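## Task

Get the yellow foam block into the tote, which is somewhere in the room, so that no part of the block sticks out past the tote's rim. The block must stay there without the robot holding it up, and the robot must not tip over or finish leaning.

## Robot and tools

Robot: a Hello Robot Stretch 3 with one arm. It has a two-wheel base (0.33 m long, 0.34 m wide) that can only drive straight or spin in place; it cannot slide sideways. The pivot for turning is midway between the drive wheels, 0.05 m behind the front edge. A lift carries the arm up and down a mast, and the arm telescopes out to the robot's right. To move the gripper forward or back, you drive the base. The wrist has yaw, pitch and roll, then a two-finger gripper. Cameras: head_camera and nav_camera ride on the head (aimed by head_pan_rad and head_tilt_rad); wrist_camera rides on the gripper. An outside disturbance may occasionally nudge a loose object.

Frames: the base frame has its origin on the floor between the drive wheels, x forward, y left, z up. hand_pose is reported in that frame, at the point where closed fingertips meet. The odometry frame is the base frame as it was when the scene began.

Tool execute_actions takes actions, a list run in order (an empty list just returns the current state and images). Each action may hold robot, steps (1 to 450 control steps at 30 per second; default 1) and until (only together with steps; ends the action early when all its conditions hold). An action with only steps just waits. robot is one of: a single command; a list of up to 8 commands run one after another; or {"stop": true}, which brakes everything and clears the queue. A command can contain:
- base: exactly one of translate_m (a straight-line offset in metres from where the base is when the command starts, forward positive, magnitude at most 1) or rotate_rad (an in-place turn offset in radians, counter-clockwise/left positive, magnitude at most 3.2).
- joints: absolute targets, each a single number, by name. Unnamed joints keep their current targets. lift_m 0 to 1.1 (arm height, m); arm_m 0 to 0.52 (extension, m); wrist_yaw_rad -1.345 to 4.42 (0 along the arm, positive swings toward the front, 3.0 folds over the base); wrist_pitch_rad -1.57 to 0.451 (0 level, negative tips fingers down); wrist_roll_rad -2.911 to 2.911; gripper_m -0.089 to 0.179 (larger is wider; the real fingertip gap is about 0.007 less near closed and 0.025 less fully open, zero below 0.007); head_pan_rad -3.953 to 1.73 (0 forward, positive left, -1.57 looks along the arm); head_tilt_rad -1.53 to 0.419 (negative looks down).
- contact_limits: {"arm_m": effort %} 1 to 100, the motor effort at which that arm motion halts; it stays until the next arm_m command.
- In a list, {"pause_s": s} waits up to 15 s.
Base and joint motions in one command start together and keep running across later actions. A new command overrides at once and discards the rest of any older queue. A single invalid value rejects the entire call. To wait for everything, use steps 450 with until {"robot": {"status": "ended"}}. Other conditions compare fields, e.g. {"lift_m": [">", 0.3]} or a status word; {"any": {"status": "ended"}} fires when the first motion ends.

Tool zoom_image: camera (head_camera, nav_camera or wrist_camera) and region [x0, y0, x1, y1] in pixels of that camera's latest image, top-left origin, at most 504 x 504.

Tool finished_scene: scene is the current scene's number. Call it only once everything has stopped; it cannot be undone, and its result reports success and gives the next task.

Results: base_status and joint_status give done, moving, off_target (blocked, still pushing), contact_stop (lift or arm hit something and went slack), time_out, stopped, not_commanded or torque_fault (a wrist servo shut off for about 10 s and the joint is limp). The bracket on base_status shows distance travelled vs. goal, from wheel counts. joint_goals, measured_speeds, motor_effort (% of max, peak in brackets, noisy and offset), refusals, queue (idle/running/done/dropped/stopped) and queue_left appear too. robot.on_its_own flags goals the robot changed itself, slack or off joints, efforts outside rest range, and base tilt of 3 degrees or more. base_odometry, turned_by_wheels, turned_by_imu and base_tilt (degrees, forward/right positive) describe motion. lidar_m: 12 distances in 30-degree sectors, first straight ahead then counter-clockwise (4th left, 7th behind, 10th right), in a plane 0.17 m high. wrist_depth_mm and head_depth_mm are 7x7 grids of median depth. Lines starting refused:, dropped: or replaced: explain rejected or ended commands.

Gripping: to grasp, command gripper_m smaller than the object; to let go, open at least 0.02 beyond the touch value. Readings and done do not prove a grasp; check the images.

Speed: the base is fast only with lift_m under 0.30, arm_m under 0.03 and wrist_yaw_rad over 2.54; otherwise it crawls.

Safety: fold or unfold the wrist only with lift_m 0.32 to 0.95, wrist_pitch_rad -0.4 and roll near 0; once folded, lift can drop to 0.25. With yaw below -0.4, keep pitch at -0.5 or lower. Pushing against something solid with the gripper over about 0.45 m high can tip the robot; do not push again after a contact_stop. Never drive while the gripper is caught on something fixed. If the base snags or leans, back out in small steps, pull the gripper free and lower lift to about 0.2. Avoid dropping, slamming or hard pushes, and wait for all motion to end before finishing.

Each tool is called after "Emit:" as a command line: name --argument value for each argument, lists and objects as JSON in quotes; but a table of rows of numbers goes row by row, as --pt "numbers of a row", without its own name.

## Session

Emit:
execute_actions --actions '[]'

Scene clock: 0.00 s.
robot.base_odometry: x=+0.000 y=+0.000 heading=+0.000 (m, m, rad; robot's odometry frame)
robot.turned_by_wheels: +0.000 (rad since the last result)
robot.turned_by_imu: +0.000 (rad since the last result)
robot.base_tilt: forward=-1.5 right=+0.3 (deg)
robot.lidar_m: 1.44 2.34 0.81 0.90 1.74 1.40 0.88 0.79 0.80 0.97 0.92 1.04
robot.head_depth_mm: 1688 1693 1683 1683 1618 966 1677 / 1808 1845 1845 1842 1778 1118 1775 / 1885 2044 2041 2047 2003 2006 1973 / 1920 2311 2322 2289 2223 2295 2127 / 1951 2575 2613 2600 2619 2578 2077 / 1944 2548 2564 2585 2613 2654 2101 / 1948 2367 2335 2386 2401 2395 2057
robot.base_status: not_commanded
robot.joint_positions: lift_m=+0.382 arm_m=+0.002 wrist_yaw_rad=+2.924 wrist_pitch_rad=-0.530 wrist_roll_rad=-0.005 gripper_m=+0.037 head_pan_rad=+0.007 head_tilt_rad=-0.014
robot.joint_goals: lift_m=+0.382 arm_m=+0.002 wrist_yaw_rad=+2.924 wrist_pitch_rad=-0.530 wrist_roll_rad=-0.005 gripper_m=+0.037 head_pan_rad=+0.007 head_tilt_rad=-0.014
robot.joint_status: lift_m=not_commanded arm_m=not_commanded wrist_yaw_rad=not_commanded wrist_pitch_rad=not_commanded wrist_roll_rad=not_commanded gripper_m=not_commanded head_pan_rad=not_commanded head_tilt_rad=not_commanded
robot.measured_speeds: translate_m=+0.000 rotate_rad=+0.000 lift_m=+0.000 arm_m=+0.000 wrist_yaw_rad=+0.000 wrist_pitch_rad=+0.000 wrist_roll_rad=+0.000 head_pan_rad=+0.000 head_tilt_rad=+0.000
robot: refusals=0 queue=idle queue_left=0
robot.motor_effort: left_wheel=+1 right_wheel=+0 lift_m=+29 arm_m=+0 wrist_yaw_rad=+0 wrist_pitch_rad=+3 wrist_roll_rad=+0 gripper_m=+0 head_pan_rad=+0 head_tilt_rad=+2 (%)
robot.hand_pose: x=+0.0238 y=+0.0570 z=+0.3702 quat_wxyz=(+0.258, +0.697, +0.111, +0.660) (m; robot's base frame)
robot.wrist_depth_mm: - - - 894 820 - - / - - - - 943 - - / 910 - 907 918 916 905 917 / 751 - 746 752 746 748 754 / 635 626 658 644 657 644 636 / 553 557 - 558 - 555 554 / 490 518 - 498 490 485 492
pictures: head_camera (sideways: a quarter turn clockwise sets it upright), nav_camera (sideways: a quarter turn counterclockwise sets it upright), wrist_camera
camera_calibration (this result's frames):
head_camera: T_world_to_cam=[[-0.0365235, -0.0418813, -0.998455, 1.32376], [0.0357305, 0.998428, -0.0431872, 0.0619793], [0.998694, -0.0372526, -0.0349696, -0.00122834], [0, 0, 0, 1]] pos_world=[0.0473607, -0.00648658, 1.32435]
nav_camera: T_world_to_cam=[[0.0503625, 0.0233235, 0.998459, -1.25783], [0.00273206, -0.999727, 0.0232153, 0.0224493], [0.998727, 0.00155867, -0.0504124, 0.0167933], [0, 0, 0, 1]] pos_world=[0.046514, 0.0517538, 1.25621]
wrist_camera: T_world_to_cam=[[0.974307, -0.224625, 0.016396, -0.0210803], [-0.129611, -0.618741, -0.77483, 0.35458], [0.184191, 0.752797, -0.631957, 0.350307], [0, 0, 0, 1]] pos_world=[0.0019727, -0.0490518, 0.496464]
Images, in order (width x height): head_camera 896x504, nav_camera 672x504, wrist_camera 644x364.

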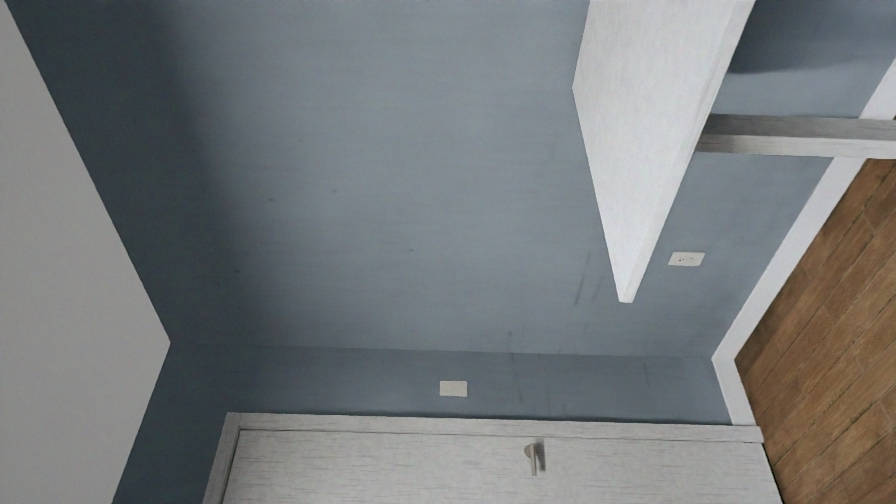

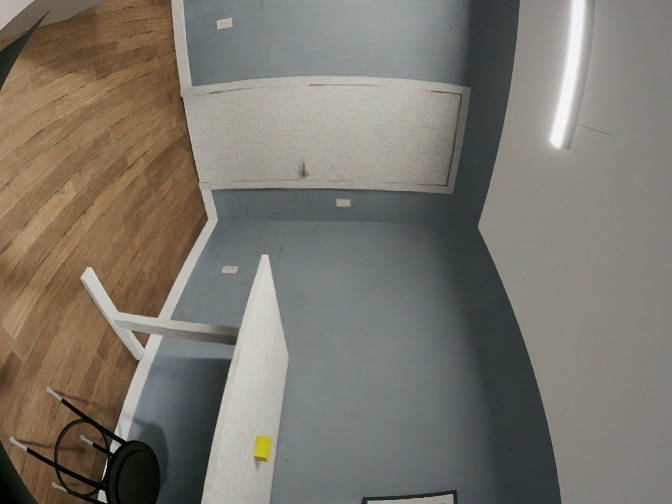

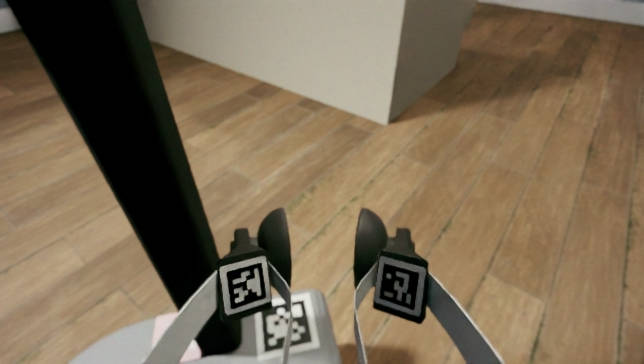

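Emit:
execute_actions --actions '[{"robot": {"joints": {"lift_m": 0.9, "wrist_pitch_rad": -0.4, "head_pan_rad": -0.6, "head_tilt_rad": -0.4}}, "steps": 150, "until": {"robot": {"head_pan_rad_status": "done"}}}]'

Scene clock: 1.00 s.
robot.base_odometry: x=+0.000 y=+0.000 heading=+0.000 (m, m, rad; robot's odometry frame)
robot.turned_by_wheels: +0.000 (rad since the last result)
robot.turned_by_imu: +0.000 (rad since the last result)
robot.base_tilt: forward=-1.4 right=+0.3 (deg)
robot.lidar_m: 1.44 2.34 0.81 0.90 1.74 1.40 0.88 0.79 0.80 0.97 0.92 1.04
robot.head_depth_mm: 1276 1371 1452 938 1714 1752 1398 / 1301 1412 1471 993 1712 1686 1391 / 1342 1439 1529 985 1303 1595 1315 / 1379 1476 1532 1042 1811 1604 1374 / 1401 1511 1591 1035 1952 1688 1369 / 1445 1562 1619 1092 2000 1690 1356 / 1499 1590 1585 1466 1985 1647 1365
robot.base_status: not_commanded
robot.joint_positions: lift_m=+0.452 arm_m=+0.002 wrist_yaw_rad=+2.924 wrist_pitch_rad=-0.422 wrist_roll_rad=-0.005 gripper_m=+0.037 head_pan_rad=-0.593 head_tilt_rad=-0.395
robot.joint_goals: lift_m=+0.900 arm_m=+0.002 wrist_yaw_rad=+2.924 wrist_pitch_rad=-0.400 wrist_roll_rad=-0.005 gripper_m=+0.037 head_pan_rad=-0.600 head_tilt_rad=-0.400
robot.joint_status: lift_m=moving arm_m=not_commanded wrist_yaw_rad=not_commanded wrist_pitch_rad=moving wrist_roll_rad=not_commanded gripper_m=not_commanded head_pan_rad=done head_tilt_rad=done
robot.measured_speeds: translate_m=+0.000 rotate_rad=+0.000 lift_m=+0.110 arm_m=+0.000 wrist_yaw_rad=+0.000 wrist_pitch_rad=+0.000 wrist_roll_rad=+0.000 head_pan_rad=+0.000 head_tilt_rad=+0.000
robot: refusals=0 queue=running queue_left=0
robot.motor_effort: left_wheel=+0(0) right_wheel=+0(0) lift_m=+32(32) arm_m=+0(0) wrist_yaw_rad=+1(0) wrist_pitch_rad=+7(7) wrist_roll_rad=+0(0) gripper_m=+1(0) head_pan_rad=-2(23) head_tilt_rad=-2(23) (%)
robot.hand_pose: x=+0.0270 y=+0.0717 z=+0.4638 quat_wxyz=(+0.222, +0.701, +0.073, +0.673) (m; robot's base frame)
robot.wrist_depth_mm: - - - 866 800 - - / - - - 936 887 - - / - - - - - - - / - - - - - - - / 820 - 847 810 844 814 818 / 688 692 - 693 - 701 696 / 611 609 604 602 600 605 601
pictures: head_camera (sideways: a quarter turn clockwise sets it upright), nav_camera (sideways: a quarter turn counterclockwise sets it upright), wrist_camera
camera_calibration (this result's frames):
head_camera: T_world_to_cam=[[-0.35931, 0.191865, -0.913282, 1.21437], [0.577397, 0.814538, -0.0560431, 0.0753872], [0.73315, -0.547463, -0.403454, 0.480007], [0, 0, 0, 1]] pos_world=[0.0408893, -0.0316144, 1.30695]
nav_camera: T_world_to_cam=[[0.35944, -0.214448, 0.908193, -1.14172], [-0.554824, -0.831644, 0.023213, 0.0258649], [0.750315, -0.512231, -0.417907, 0.496628], [0, 0, 0, 1]] pos_world=[0.052102, 0.0310601, 1.24384]
wrist_camera: T_world_to_cam=[[0.973956, -0.226221, 0.0152758, -0.0218096], [-0.110676, -0.533136, -0.838759, 0.45963], [0.197889, 0.815224, -0.544289, 0.352274], [0, 0, 0, 1]] pos_world=[0.00240068, -0.0470704, 0.577591]
Images, in order (width x height): head_camera 896x504, nav_camera 672x504, wrist_camera 644x364.

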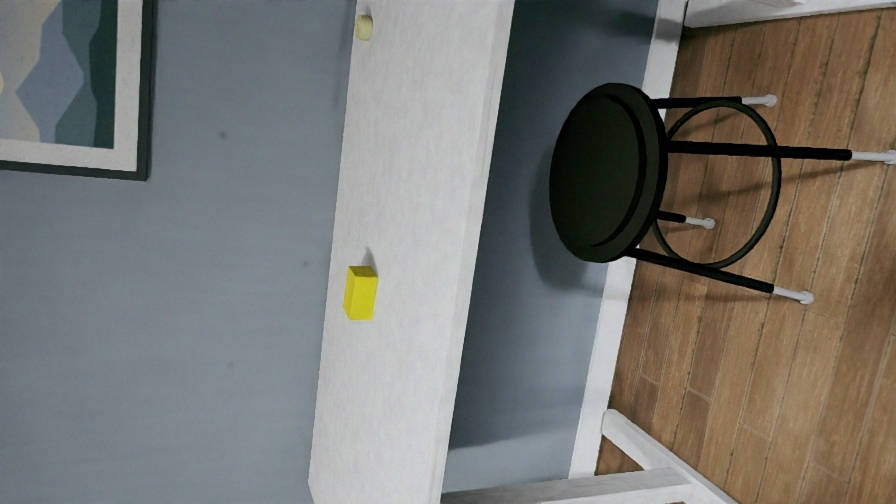

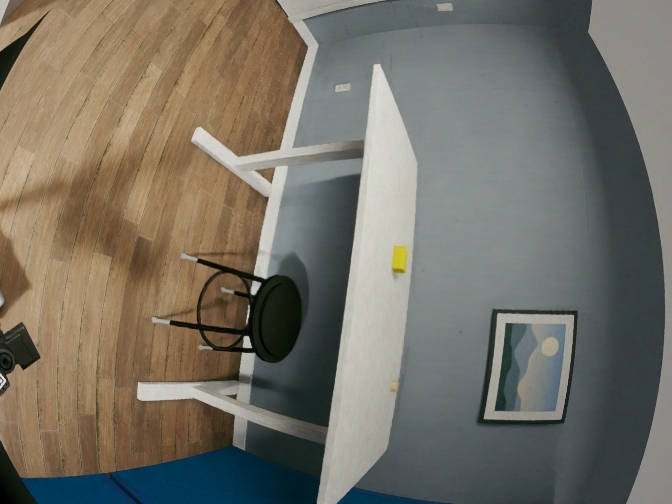

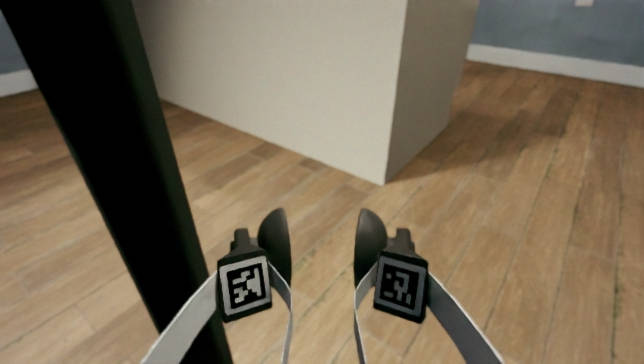

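Emit:
execute_actions --actions '[{"robot": [{"base": {"rotate_rad": -0.25}, "joints": {"gripper_m": 0.17}}, {"base": {"translate_m": 0.6}}], "steps": 5}, {"steps": 100, "until": {"robot": {"queue_left": ["=", 0]}}}, {"robot": {"joints": {"wrist_yaw_rad": 0.0, "head_pan_rad": -0.55, "head_tilt_rad": -0.5}}, "steps": 100, "until": {"robot": {"wrist_yaw_rad": ["<", 1.2]}}}, {"robot": {"joints": {"wrist_pitch_rad": -1.0, "lift_m": 1.1}}, "steps": 300, "until": {"robot": {"base_status": "done"}}}]'

Scene clock: 4.43 s.
robot.base_odometry: x=+0.000 y=+0.000 heading=-0.250 (m, m, rad; robot's odometry frame)
robot.turned_by_wheels: -0.250 (rad since the last result)
robot.turned_by_imu: -0.248 (rad since the last result)
robot.base_tilt: forward=-1.4 right=+0.3 (deg)
robot.lidar_m: 1.44 2.36 0.95 0.81 1.16 2.17 1.04 0.81 0.79 0.85 1.21 0.92
robot.head_depth_mm: 1313 1435 1209 1258 1907 1583 1313 / 1304 1434 1191 1733 1804 1537 1301 / 1330 1443 1171 1757 1918 1585 1297 / 1326 1446 1152 1391 1280 1488 1284 / 1328 1459 1127 1388 1269 1517 1278 / 1334 1458 1110 1769 1860 1486 1274 / 1343 1457 1084 1785 1915 1530 1267
robot.base_status: done (rotate_rad -0.2499 of -0.2500)
robot.joint_positions: lift_m=+0.830 arm_m=+0.002 wrist_yaw_rad=+1.108 wrist_pitch_rad=-0.421 wrist_roll_rad=-0.005 gripper_m=+0.170 head_pan_rad=-0.557 head_tilt_rad=-0.494
robot.joint_goals: lift_m=+1.100 arm_m=+0.002 wrist_yaw_rad=+0.000 wrist_pitch_rad=-1.000 wrist_roll_rad=-0.005 gripper_m=+0.170 head_pan_rad=-0.550 head_tilt_rad=-0.500
robot.joint_status: lift_m=moving arm_m=not_commanded wrist_yaw_rad=moving wrist_pitch_rad=moving wrist_roll_rad=not_commanded gripper_m=done head_pan_rad=done head_tilt_rad=done
robot.measured_speeds: translate_m=+0.000 rotate_rad=+0.000 lift_m=+0.110 arm_m=+0.000 wrist_yaw_rad=-1.998 wrist_pitch_rad=+0.000 wrist_roll_rad=+0.000 head_pan_rad=+0.000 head_tilt_rad=+0.000
robot: refusals=0 queue=running queue_left=0
robot.motor_effort: left_wheel=+4(9) right_wheel=-1(5) lift_m=+29(32) arm_m=+0(0) wrist_yaw_rad=-1(1) wrist_pitch_rad=+6(6) wrist_roll_rad=+0(0) gripper_m=+1(88) head_pan_rad=+3(7) head_tilt_rad=-3(12) (%)
robot.hand_pose: x=+0.1791 y=-0.2471 z=+0.8417 quat_wxyz=(+0.667, +0.489, -0.508, +0.239) (m; robot's base frame)
robot.wrist_depth_mm: - - - - - - - / - - - - - - - / - - - 944 - - - / - - - - - - 965 / - - - - - - 966 / - - - - - - 851 / 965 - - - - - 945
pictures: head_camera (sideways: a quarter turn clockwise sets it upright), nav_camera (sideways: a quarter turn counterclockwise sets it upright), wrist_camera
camera_calibration (this result's frames):
head_camera: T_world_to_cam=[[-0.440678, 0.225504, -0.868879, 1.15694], [0.5432, 0.83759, -0.0581166, 0.078288], [0.714658, -0.497586, -0.491601, 0.594821], [0, 0, 0, 1]] pos_world=[0.0422199, -0.0304945, 1.30221]
nav_camera: T_world_to_cam=[[0.441135, -0.24777, 0.86256, -1.08269], [-0.522897, -0.852095, 0.0226583, 0.0263954], [0.729369, -0.461025, -0.505447, 0.610664], [0, 0, 0, 1]] pos_world=[0.0460163, 0.0357637, 1.24195]
wrist_camera: T_world_to_cam=[[-0.456017, -0.88984, 0.0152632, -0.155684], [-0.489624, 0.236523, -0.839241, 0.881886], [0.74318, -0.390181, -0.543546, 0.391608], [0, 0, 0, 1]] pos_world=[0.0697629, -0.194322, 0.955348]
Images, in order (width x height): head_camera 896x504, nav_camera 672x504, wrist_camera 644x364.

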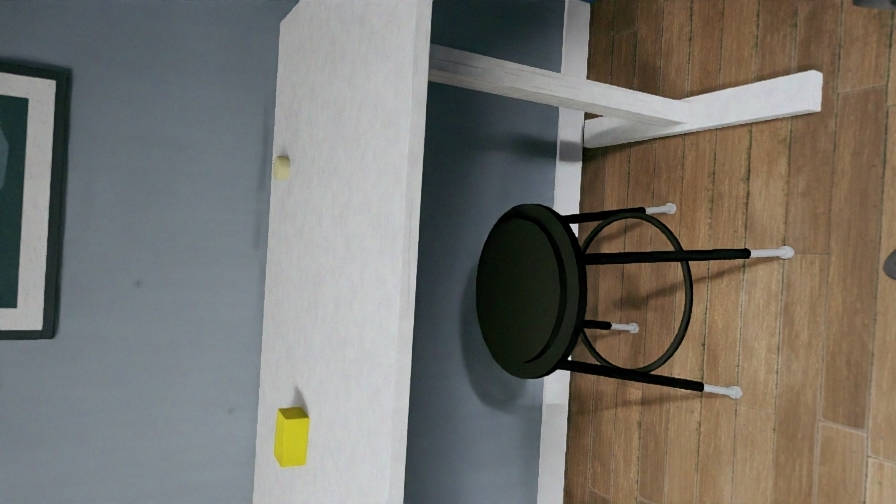

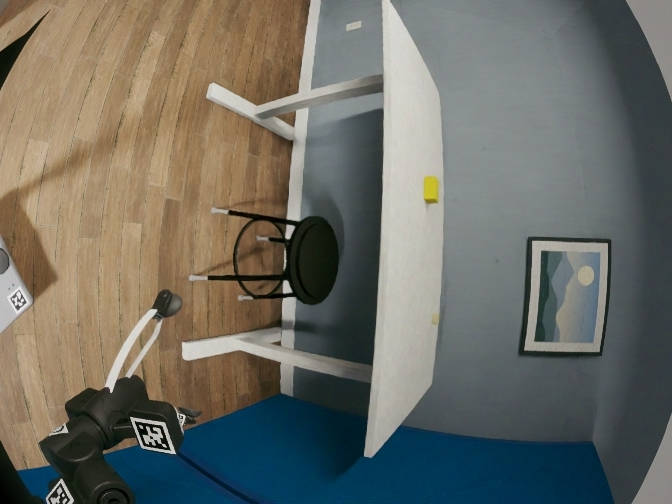

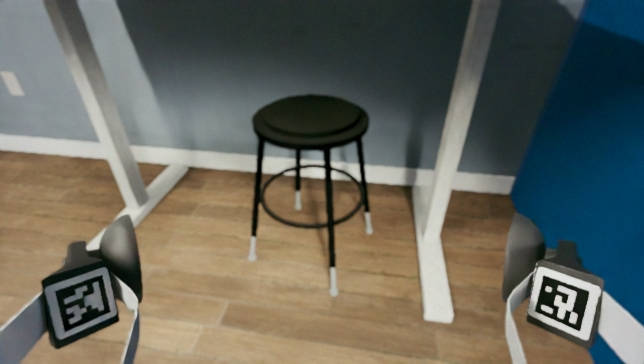

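The translate got discarded; resend it.

Emit:
execute_actions --actions '[{"robot": {"base": {"translate_m": 0.6}}, "steps": 300, "until": {"robot": {"status": "ended"}}}]'

Scene clock: 12.03 s.
robot.base_odometry: x=+0.581 y=-0.148 heading=-0.250 (m, m, rad; robot's odometry frame)
robot.turned_by_wheels: +0.000 (rad since the last result)
robot.turned_by_imu: +0.001 (rad since the last result)
robot.base_tilt: forward=-1.5 right=+0.2 (deg)
robot.lidar_m: 0.84 1.75 1.97 1.06 1.01 2.39 1.50 1.16 1.14 0.56 0.53 0.52
robot.head_depth_mm: 899 980 1051 754 544 441 746 / 904 988 1051 743 541 438 777 / 907 990 1060 735 535 435 1002 / 910 989 1059 707 532 434 1288 / 914 999 1050 715 527 443 1285 / 916 997 1056 710 523 441 1273 / 915 1004 1058 704 519 438 1267
robot.base_status: done (translate_m +0.6000 of +0.6000)
robot.joint_positions: lift_m=+1.098 arm_m=+0.002 wrist_yaw_rad=+0.003 wrist_pitch_rad=-1.003 wrist_roll_rad=-0.005 gripper_m=+0.170 head_pan_rad=-0.557 head_tilt_rad=-0.494
robot.joint_goals: lift_m=+1.100 arm_m=+0.002 wrist_yaw_rad=+0.000 wrist_pitch_rad=-1.000 wrist_roll_rad=-0.005 gripper_m=+0.170 head_pan_rad=-0.550 head_tilt_rad=-0.500
robot.joint_status: lift_m=done arm_m=not_commanded wrist_yaw_rad=done wrist_pitch_rad=done wrist_roll_rad=not_commanded gripper_m=done head_pan_rad=done head_tilt_rad=done
robot.measured_speeds: translate_m=+0.000 rotate_rad=+0.000 lift_m=+0.000 arm_m=+0.000 wrist_yaw_rad=+0.000 wrist_pitch_rad=+0.000 wrist_roll_rad=+0.000 head_pan_rad=+0.000 head_tilt_rad=+0.000
robot: refusals=0 queue=done queue_left=0
robot.motor_effort: left_wheel=+3(10) right_wheel=-1(1) lift_m=+31(32) arm_m=+0(0) wrist_yaw_rad=-1(1) wrist_pitch_rad=+1(3) wrist_roll_rad=+0(0) gripper_m=-1(1) head_pan_rad=+2(2) head_tilt_rad=-2(3) (%)
robot.hand_pose: x=-0.0213 y=-0.2645 z=+1.0075 quat_wxyz=(+0.622, +0.342, -0.618, -0.339) (m; robot's base frame)
robot.wrist_depth_mm: 291 291 303 - - 940 818 / 269 272 - - - - 903 / 251 668 715 - - - - / 248 652 - - - - - / - - - - - - - / - - - - - - - / - - - - - - -
pictures: head_camera (sideways: a quarter turn clockwise sets it upright), nav_camera (sideways: a quarter turn counterclockwise sets it upright), wrist_camera
camera_calibration (this result's frames):
head_camera: T_world_to_cam=[[-0.44091, 0.225618, -0.868732, 1.15675], [0.543141, 0.837627, -0.058122, 0.0782954], [0.71456, -0.497471, -0.491861, 0.595159], [0, 0, 0, 1]] pos_world=[0.0422216, -0.0304927, 1.30219]
nav_camera: T_world_to_cam=[[0.441366, -0.247883, 0.862409, -1.0825], [-0.522846, -0.852126, 0.0226563, 0.0263977], [0.729265, -0.460907, -0.505704, 0.611], [0, 0, 0, 1]] pos_world=[0.0459992, 0.0357752, 1.24194]
wrist_camera: T_world_to_cam=[[-0.999819, -0.00120564, 0.0190072, -0.0454261], [-0.00874906, 0.915534, -0.402146, 0.676527], [-0.0169169, -0.402239, -0.915378, 0.979114], [0, 0, 0, 1]] pos_world=[-0.0229353, -0.2256, 1.16919]
Images, in order (width x height): head_camera 896x504, nav_camera 672x504, wrist_camera 644x364.

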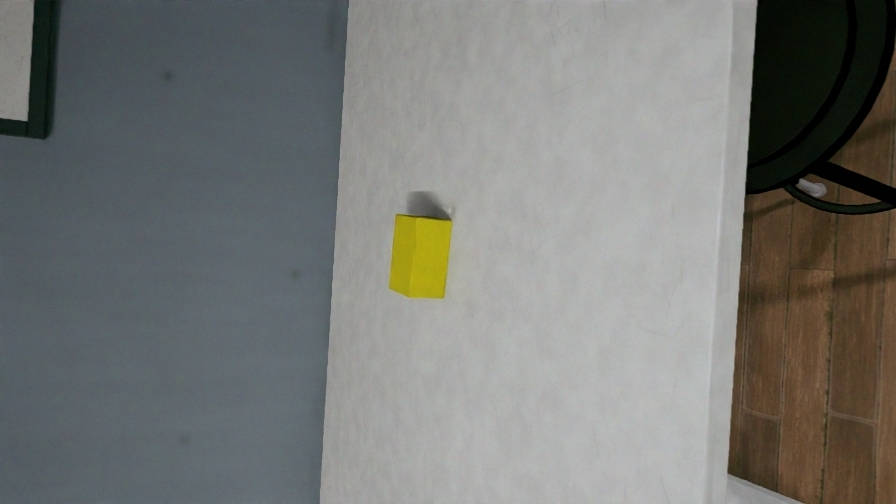

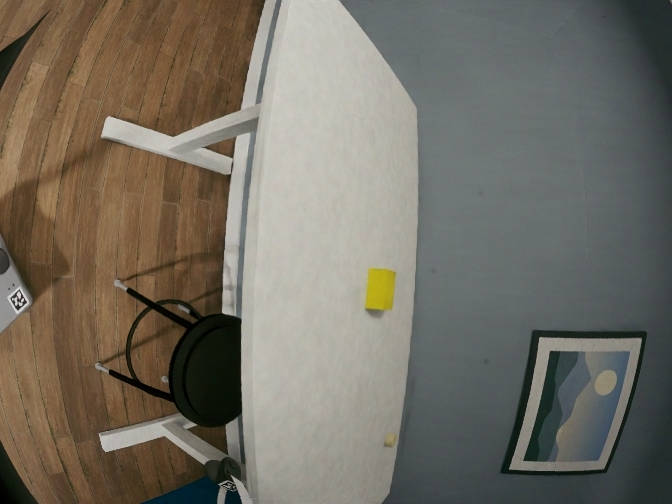

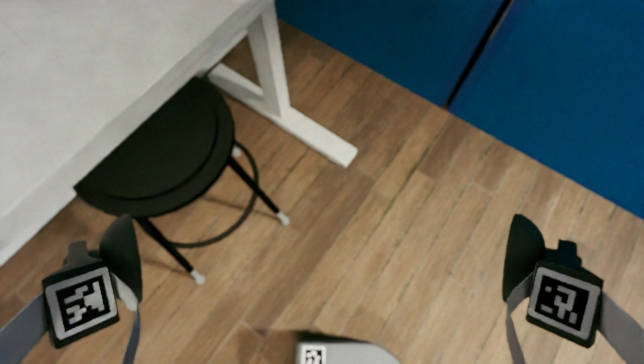

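Emit:
zoom_image --camera "head_camera" --region '[360, 190, 480, 310]'

Region (360, 190, 480, 310) of head_camera's 896x504 image, scaled by 4.200, with more detail than that image has.

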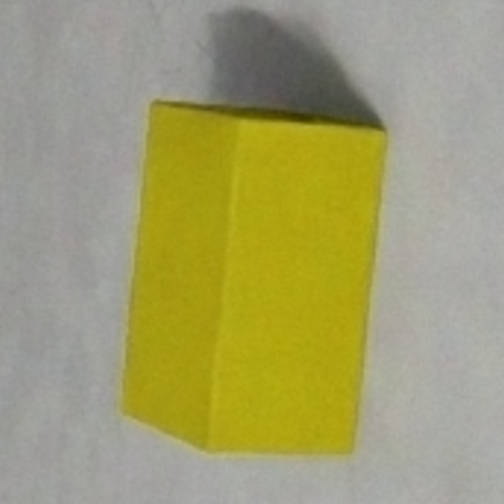

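Emit:
execute_actions --actions '[{"robot": {"base": {"rotate_rad": 1.015}, "joints": {"arm_m": 0.455, "wrist_yaw_rad": -0.13, "head_pan_rad": -1.5, "head_tilt_rad": -0.5}}, "steps": 300, "until": {"robot": {"status": "ended"}}}]'

Scene clock: 16.70 s.
robot.base_odometry: x=+0.581 y=-0.148 heading=+0.765 (m, m, rad; robot's odometry frame)
robot.turned_by_wheels: +1.015 (rad since the last result)
robot.turned_by_imu: +1.004 (rad since the last result)
robot.base_tilt: forward=-1.5 right=+0.3 (deg)
robot.lidar_m: 1.97 1.10 0.91 1.99 1.53 1.17 1.14 0.57 0.56 0.52 0.84 1.68
robot.head_depth_mm: 856 979 1034 751 545 428 744 / 881 987 1043 738 540 438 795 / 898 - 1004 709 535 436 1260 / 918 993 1057 715 530 446 1291 / 923 1010 1073 716 526 443 1279 / 937 1026 1078 708 522 453 1277 / 944 1041 1083 700 519 452 1239
robot.base_status: done (rotate_rad +1.0149 of +1.0150)
robot.joint_positions: lift_m=+1.098 arm_m=+0.455 wrist_yaw_rad=-0.129 wrist_pitch_rad=-1.004 wrist_roll_rad=-0.005 gripper_m=+0.170 head_pan_rad=-1.493 head_tilt_rad=-0.494
robot.joint_goals: lift_m=+1.100 arm_m=+0.455 wrist_yaw_rad=-0.130 wrist_pitch_rad=-1.000 wrist_roll_rad=-0.005 gripper_m=+0.170 head_pan_rad=-1.500 head_tilt_rad=-0.500
robot.joint_status: lift_m=done arm_m=done wrist_yaw_rad=done wrist_pitch_rad=done wrist_roll_rad=not_commanded gripper_m=done head_pan_rad=done head_tilt_rad=done
robot.measured_speeds: translate_m=+0.000 rotate_rad=+0.000 lift_m=+0.000 arm_m=+0.000 wrist_yaw_rad=+0.000 wrist_pitch_rad=+0.000 wrist_roll_rad=+0.000 head_pan_rad=+0.000 head_tilt_rad=+0.000
robot: refusals=0 queue=done queue_left=0
robot.motor_effort: left_wheel=-1(8) right_wheel=+1(5) lift_m=+31(31) arm_m=+4(2) wrist_yaw_rad=+0(2) wrist_pitch_rad=+1(1) wrist_roll_rad=+0(0) gripper_m=+1(1) head_pan_rad=-2(31) head_tilt_rad=-2(3) (%)
robot.hand_pose: x=-0.0367 y=-0.7159 z=+1.0074 quat_wxyz=(+0.598, +0.300, -0.639, -0.379) (m; robot's base frame)
robot.wrist_depth_mm: 286 286 289 288 287 288 289 / 266 267 267 267 268 269 268 / 250 250 250 251 249 250 251 / 234 234 234 234 234 235 234 / 220 220 216 175 215 221 221 / - 208 204 166 204 209 211 / 195 197 198 198 197 198 196
pictures: head_camera (sideways: a quarter turn clockwise sets it upright), nav_camera (sideways: a quarter turn counterclockwise sets it upright), wrist_camera
camera_calibration (this result's frames):
head_camera: T_world_to_cam=[[-0.0797674, 0.489143, -0.868548, 1.15431], [0.996547, 0.0592961, -0.0581288, 0.0755383], [0.0230683, -0.870186, -0.492184, 0.599797], [0, 0, 0, 1]] pos_world=[0.00296265, -0.0471671, 1.30218]
nav_camera: T_world_to_cam=[[0.0621087, -0.502709, 0.862221, -1.07994], [-0.996189, -0.0842226, 0.0226538, 0.0292884], [0.0612302, -0.860343, -0.506025, 0.615492], [0, 0, 0, 1]] pos_world=[0.0585637, -0.0108953, 1.24194]
wrist_camera: T_world_to_cam=[[-0.991325, 0.130055, 0.0190083, 0.0329118], [0.111557, 0.909017, -0.401551, 1.08885], [-0.0695024, -0.395947, -0.915639, 0.800024], [0, 0, 0, 1]] pos_world=[-0.0332383, -0.677292, 1.16914]
Images, in order (width x height): head_camera 896x504, nav_camera 672x504, wrist_camera 644x364.

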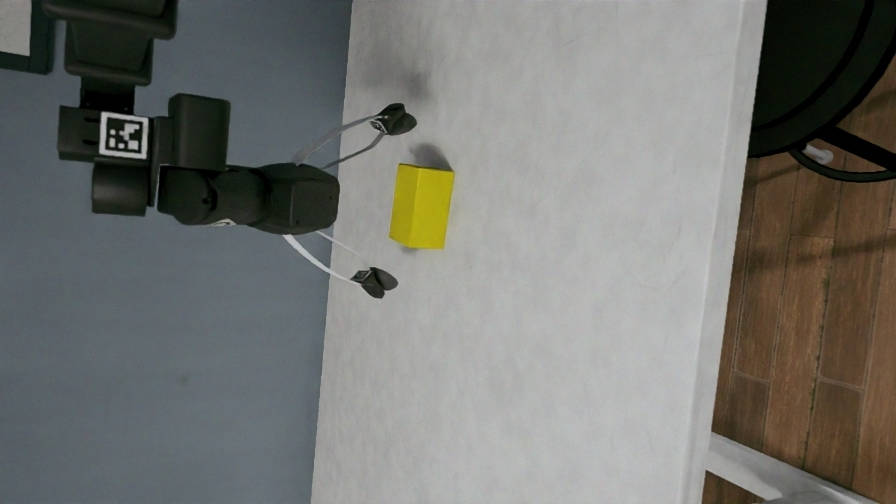

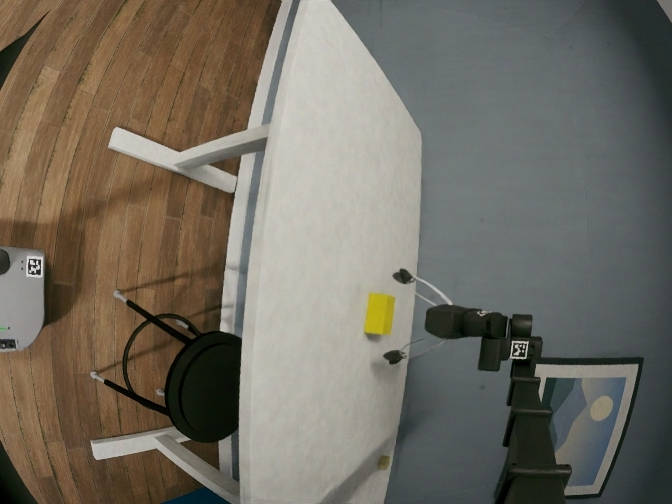

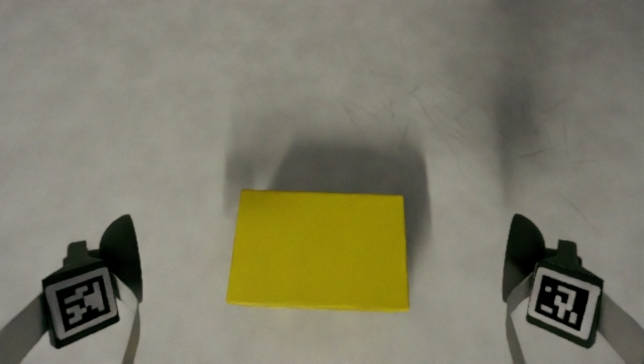

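Emit:
execute_actions --actions '[{"robot": [{"joints": {"lift_m": 1.066, "gripper_m": 0.13}}, {"joints": {"gripper_m": 0.066}}, {"joints": {"lift_m": 1.1}}], "steps": 300, "until": {"robot": {"queue_left": ["=", 0], "lift_m": [">", 1.09], "gripper_m": ["<", 0.08]}}}]'

Scene clock: 19.40 s.
robot.base_odometry: x=+0.581 y=-0.148 heading=+0.765 (m, m, rad; robot's odometry frame)
robot.turned_by_wheels: +0.000 (rad since the last result)
robot.turned_by_imu: +0.000 (rad since the last result)
robot.base_tilt: forward=-1.5 right=+0.3 (deg)
robot.lidar_m: 1.97 1.09 0.91 1.99 1.53 1.17 1.14 0.57 0.56 0.53 0.84 1.68
robot.head_depth_mm: 856 984 1036 749 544 428 746 / 884 989 1044 742 542 438 796 / 900 - 999 696 536 435 1252 / 918 994 1058 698 532 446 1291 / 930 1011 1071 717 527 444 1275 / 940 1026 1085 709 522 455 1273 / 949 1032 1085 701 518 451 1236
robot.base_status: done (rotate_rad +1.0149 of +1.0150)
robot.joint_positions: lift_m=+1.091 arm_m=+0.455 wrist_yaw_rad=-0.129 wrist_pitch_rad=-1.005 wrist_roll_rad=-0.005 gripper_m=+0.067 head_pan_rad=-1.493 head_tilt_rad=-0.494
robot.joint_goals: lift_m=+1.100 arm_m=+0.455 wrist_yaw_rad=-0.130 wrist_pitch_rad=-1.000 wrist_roll_rad=-0.005 gripper_m=+0.066 head_pan_rad=-1.500 head_tilt_rad=-0.500
robot.joint_status: lift_m=moving arm_m=done wrist_yaw_rad=done wrist_pitch_rad=done wrist_roll_rad=not_commanded gripper_m=done head_pan_rad=done head_tilt_rad=done
robot.measured_speeds: translate_m=+0.000 rotate_rad=+0.000 lift_m=+0.054 arm_m=+0.000 wrist_yaw_rad=+0.000 wrist_pitch_rad=+0.000 wrist_roll_rad=+0.000 head_pan_rad=+0.000 head_tilt_rad=+0.000
robot: refusals=0 queue=running queue_left=0
robot.motor_effort: left_wheel=-1(2) right_wheel=+1(1) lift_m=+32(33) arm_m=+4(4) wrist_yaw_rad=+0(0) wrist_pitch_rad=+1(2) wrist_roll_rad=+0(0) gripper_m=-15(90) head_pan_rad=-2(2) head_tilt_rad=-2(2) (%)
robot.hand_pose: x=-0.0367 y=-0.7157 z=+1.0010 quat_wxyz=(+0.598, +0.301, -0.639, -0.379) (m; robot's base frame)
robot.wrist_depth_mm: 279 279 278 279 279 279 280 / 258 258 259 260 259 261 261 / 242 242 242 242 242 243 243 / 227 227 221 150 221 227 228 / 213 213 141 141 141 214 214 / 201 203 135 133 134 205 202 / 191 190 191 192 191 189 192
pictures: head_camera (sideways: a quarter turn clockwise sets it upright), nav_camera (sideways: a quarter turn counterclockwise sets it upright), wrist_camera
camera_calibration (this result's frames):
head_camera: T_world_to_cam=[[-0.0797674, 0.489143, -0.868549, 1.15431], [0.996547, 0.0592961, -0.0581288, 0.0755383], [0.0230683, -0.870186, -0.492183, 0.599797], [0, 0, 0, 1]] pos_world=[0.00296265, -0.0471671, 1.30218]
nav_camera: T_world_to_cam=[[0.0621087, -0.502709, 0.862221, -1.07994], [-0.996189, -0.0842226, 0.0226538, 0.0292884], [0.0612303, -0.860343, -0.506025, 0.615492], [0, 0, 0, 1]] pos_world=[0.0585637, -0.0108953, 1.24194]
wrist_camera: T_world_to_cam=[[-0.991327, 0.130034, 0.0190097, 0.0330189], [0.111614, 0.909458, -0.400535, 1.08531], [-0.0693718, -0.39494, -0.916084, 0.795361], [0, 0, 0, 1]] pos_world=[-0.0332287, -0.677222, 1.1627]
Images, in order (width x height): head_camera 896x504, nav_camera 672x504, wrist_camera 644x364.

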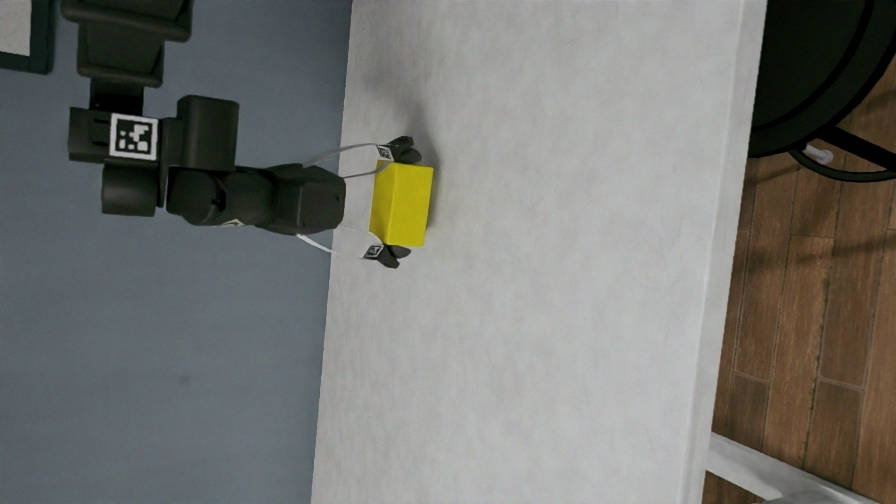

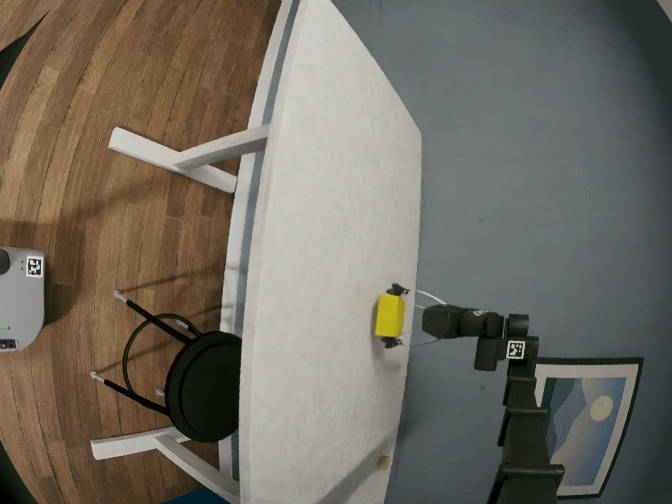

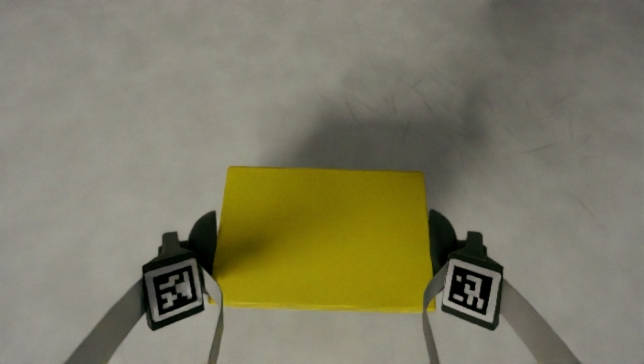

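Emit:
execute_actions --actions '[{"robot": {"base": {"rotate_rad": 0.25}, "joints": {"arm_m": 0.0, "head_pan_rad": 1.5, "head_tilt_rad": -0.55}}, "steps": 100, "until": {"robot": {"base_status": "done"}}}, {"robot": {"base": {"translate_m": 1.0}, "joints": {"wrist_yaw_rad": 1.4}}, "steps": 100, "until": {"robot": {"head_pan_rad_status": "done"}}}]'

Scene clock: 21.40 s.
robot.base_odometry: x=+0.592 y=-0.132 heading=+1.015 (m, m, rad; robot's odometry frame)
robot.turned_by_wheels: +0.250 (rad since the last result)
robot.turned_by_imu: +0.247 (rad since the last result)
robot.base_tilt: forward=-1.7 right=+0.8 (deg)
robot.lidar_m: 1.95 0.91 0.89 2.67 1.31 1.16 1.16 0.58 0.53 0.89 0.83 1.95
robot.head_depth_mm: 2124 2309 2379 1985 1720 1429 1243 / 2183 2408 2582 2534 1896 1533 1268 / 2211 2433 2715 2528 1869 1487 1259 / 2268 2471 2751 2493 1859 1499 1246 / 2298 2552 2823 2430 1857 1481 1249 / 2362 2652 2886 2434 1836 1467 1243 / 2421 2694 2915 2372 1808 1469 1232
robot.base_status: moving (translate_m +0.0197 of +1.0000)
robot.joint_positions: lift_m=+1.098 arm_m=+0.267 wrist_yaw_rad=+0.209 wrist_pitch_rad=-1.005 wrist_roll_rad=-0.005 gripper_m=+0.067 head_pan_rad=+1.493 head_tilt_rad=-0.543
robot.joint_goals: lift_m=+1.100 arm_m=+0.000 wrist_yaw_rad=+1.400 wrist_pitch_rad=-1.000 wrist_roll_rad=-0.005 gripper_m=+0.066 head_pan_rad=+1.500 head_tilt_rad=-0.550
robot.joint_status: lift_m=moving arm_m=moving wrist_yaw_rad=moving wrist_pitch_rad=done wrist_roll_rad=not_commanded gripper_m=done head_pan_rad=done head_tilt_rad=done
robot.measured_speeds: translate_m=+0.075 rotate_rad=+0.000 lift_m=+0.000 arm_m=-0.140 wrist_yaw_rad=+1.379 wrist_pitch_rad=+0.000 wrist_roll_rad=+0.000 head_pan_rad=+0.000 head_tilt_rad=+0.000
robot: refusals=0 queue=running queue_left=0
robot.motor_effort: left_wheel=+2(10) right_wheel=+5(8) lift_m=+31(31) arm_m=-4(2) wrist_yaw_rad=+0(2) wrist_pitch_rad=+2(2) wrist_roll_rad=+0(0) gripper_m=-14(15) head_pan_rad=+2(29) head_tilt_rad=-3(8) (%)
robot.hand_pose: x=+0.0027 y=-0.5263 z=+1.0073 quat_wxyz=(+0.653, +0.404, -0.579, -0.273) (m; robot's base frame)
robot.wrist_depth_mm: 288 287 289 288 288 289 288 / 267 267 267 268 268 268 267 / 250 249 250 250 250 250 252 / 234 234 229 150 228 233 235 / 221 220 141 141 141 222 221 / 209 210 135 133 134 212 209 / 197 196 197 198 199 196 198
pictures: head_camera (sideways: a quarter turn clockwise sets it upright), nav_camera (sideways: a quarter turn counterclockwise sets it upright), wrist_camera
camera_calibration (this result's frames):
head_camera: T_world_to_cam=[[-0.000220557, -0.537552, -0.843231, 1.12081], [-0.993931, 0.0928779, -0.0589489, 0.0887442], [0.110006, 0.8381, -0.53431, 0.654078], [0, 0, 0, 1]] pos_world=[0.0165006, 0.0460684, 1.29981]
nav_camera: T_world_to_cam=[[0.0197418, 0.547896, 0.836314, -1.0459], [0.9973, -0.0699649, 0.0222942, 0.0175976], [0.0707275, 0.833616, -0.547798, 0.669784], [0, 0, 0, 1]] pos_world=[-0.0442743, 0.0159319, 1.24121]
wrist_camera: T_world_to_cam=[[-0.978299, -0.206325, 0.0190137, -0.129754], [-0.196563, 0.895144, -0.400099, 0.904005], [0.0655302, -0.395154, -0.916275, 0.878389], [0, 0, 0, 1]] pos_world=[-0.00680503, -0.488888, 1.169]
Images, in order (width x height): head_camera 896x504, nav_camera 672x504, wrist_camera 644x364.

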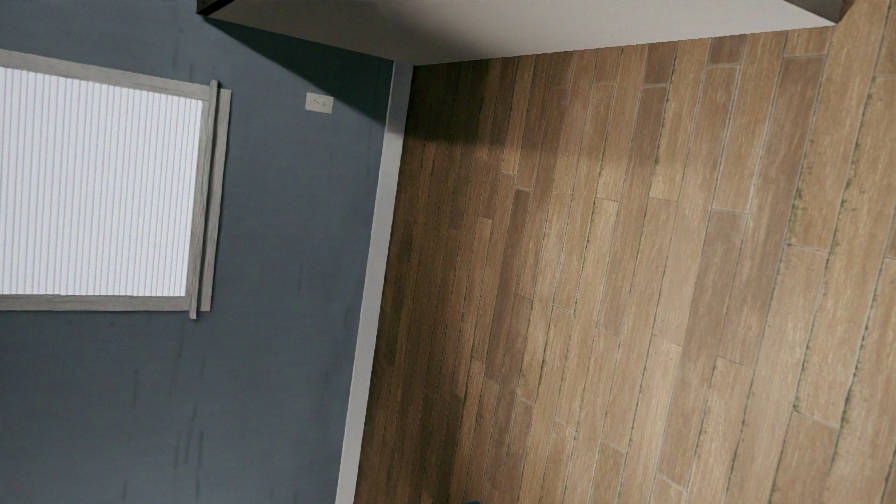

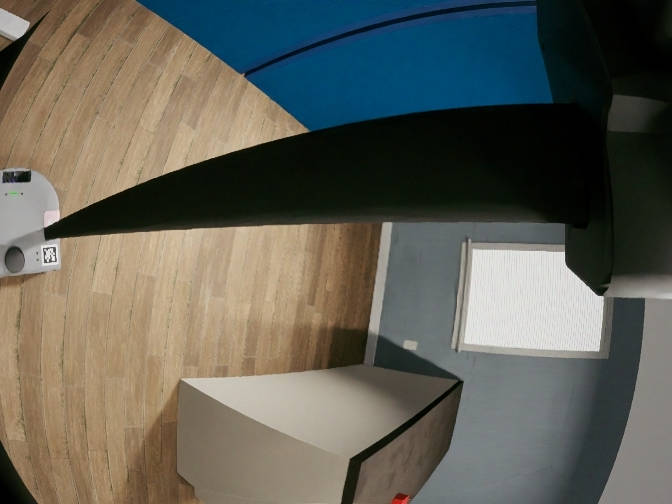

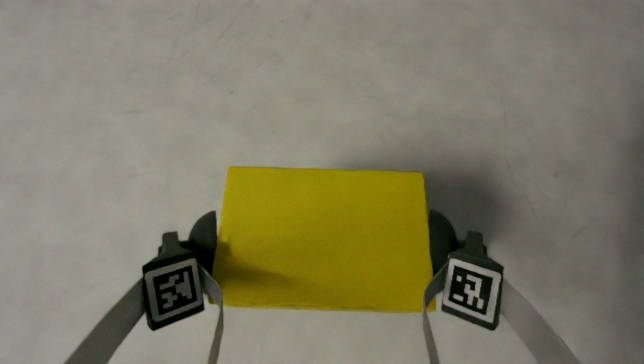

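Emit:
execute_actions --actions '[{"robot": {"joints": {"head_pan_rad": -1.0, "head_tilt_rad": -1.0}}, "steps": 100, "until": {"robot": {"arm_m": ["<", 0.01]}}}]'

Scene clock: 23.50 s.
robot.base_odometry: x=+0.702 y=+0.045 heading=+1.015 (m, m, rad; robot's odometry frame)
robot.turned_by_wheels: +0.000 (rad since the last result)
robot.turned_by_imu: +0.000 (rad since the last result)
robot.base_tilt: forward=-1.6 right=+0.3 (deg)
robot.lidar_m: 1.78 0.84 0.77 2.60 1.54 1.36 1.36 0.66 0.66 0.79 1.41 1.75
robot.head_depth_mm: 1139 - 1012 - 1347 1228 1117 / 1311 - 1685 - 1337 1211 1106 / 1460 - 1731 298 1320 1215 1126 / 1678 1932 1745 295 1297 1208 - / 1911 2031 1734 1502 1282 1193 1102 / 1868 1980 1716 1506 1332 1193 1082 / 1719 1909 1704 1482 1319 1187 1084
robot.base_status: moving (translate_m +0.2280 of +1.0000)
robot.joint_positions: lift_m=+1.098 arm_m=+0.008 wrist_yaw_rad=+1.399 wrist_pitch_rad=-1.005 wrist_roll_rad=-0.005 gripper_m=+0.067 head_pan_rad=-0.993 head_tilt_rad=-0.988
robot.joint_goals: lift_m=+1.100 arm_m=+0.000 wrist_yaw_rad=+1.400 wrist_pitch_rad=-1.000 wrist_roll_rad=-0.005 gripper_m=+0.066 head_pan_rad=-1.000 head_tilt_rad=-1.000
robot.joint_status: lift_m=moving arm_m=moving wrist_yaw_rad=moving wrist_pitch_rad=done wrist_roll_rad=not_commanded gripper_m=done head_pan_rad=done head_tilt_rad=done
robot.measured_speeds: translate_m=+0.100 rotate_rad=+0.000 lift_m=+0.000 arm_m=-0.043 wrist_yaw_rad=+0.000 wrist_pitch_rad=+0.000 wrist_roll_rad=+0.000 head_pan_rad=+0.000 head_tilt_rad=+0.000
robot: refusals=0 queue=done queue_left=0
robot.motor_effort: left_wheel=+0(3) right_wheel=+2(6) lift_m=+32(32) arm_m=-6(9) wrist_yaw_rad=+0(3) wrist_pitch_rad=+2(1) wrist_roll_rad=+0(0) gripper_m=-15(14) head_pan_rad=-2(30) head_tilt_rad=-5(27) (%)
robot.hand_pose: x=+0.0938 y=-0.1734 z=+1.0073 quat_wxyz=(+0.694, +0.659, -0.253, +0.140) (m; robot's base frame)
robot.wrist_depth_mm: - - - - - - - / 955 - - - - - - / 985 - - - - - - / - - - 150 - - - / - - 141 141 141 - - / - - 135 133 134 - 872 / - - - - - - -
pictures: head_camera (sideways: a quarter turn clockwise sets it upright), nav_camera (sideways: a quarter turn counterclockwise sets it upright), wrist_camera
camera_calibration (this result's frames):
head_camera: T_world_to_cam=[[-0.497153, 0.686206, -0.530999, 0.716947], [0.829764, 0.554905, -0.059776, 0.0786616], [0.253635, -0.470322, -0.845261, 1.05762], [0, 0, 0, 1]] pos_world=[0.0229121, -0.0382007, 1.27937]
nav_camera: T_world_to_cam=[[0.485737, -0.702855, 0.519668, -0.636106], [-0.828294, -0.560044, 0.0167485, 0.0359651], [0.279265, -0.438574, -0.854204, 1.06701], [0, 0, 0, 1]] pos_world=[0.0407916, 0.0410134, 1.2414]
wrist_camera: T_world_to_cam=[[-0.172411, -0.984842, 0.0190158, -0.178395], [-0.904024, 0.150537, -0.400099, 0.543341], [0.391172, -0.0861721, -0.916274, 1.03487], [0, 0, 0, 1]] pos_world=[0.0556252, -0.168307, 1.169]
Images, in order (width x height): head_camera 896x504, nav_camera 672x504, wrist_camera 644x364.

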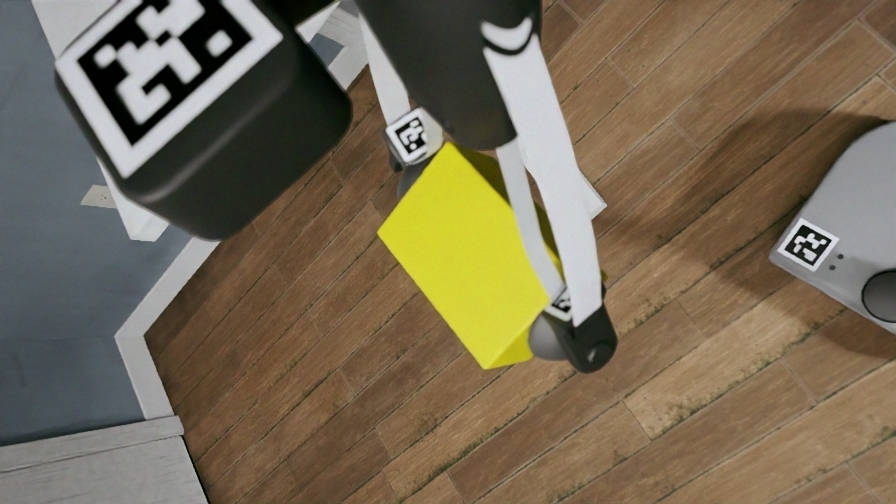

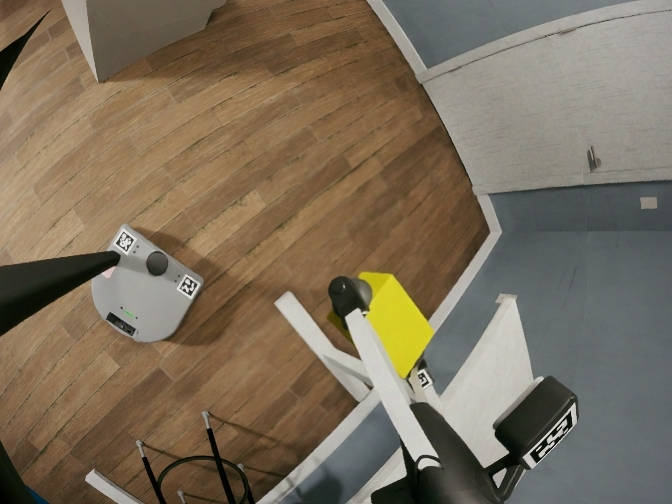

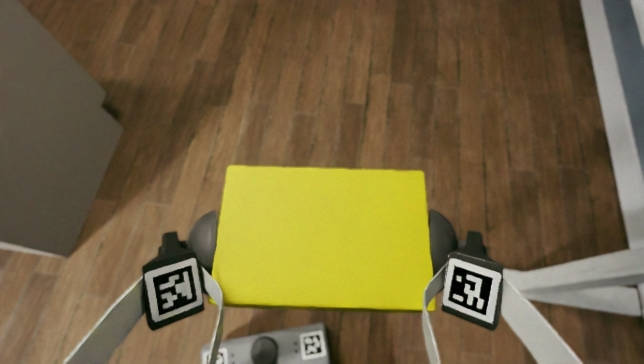

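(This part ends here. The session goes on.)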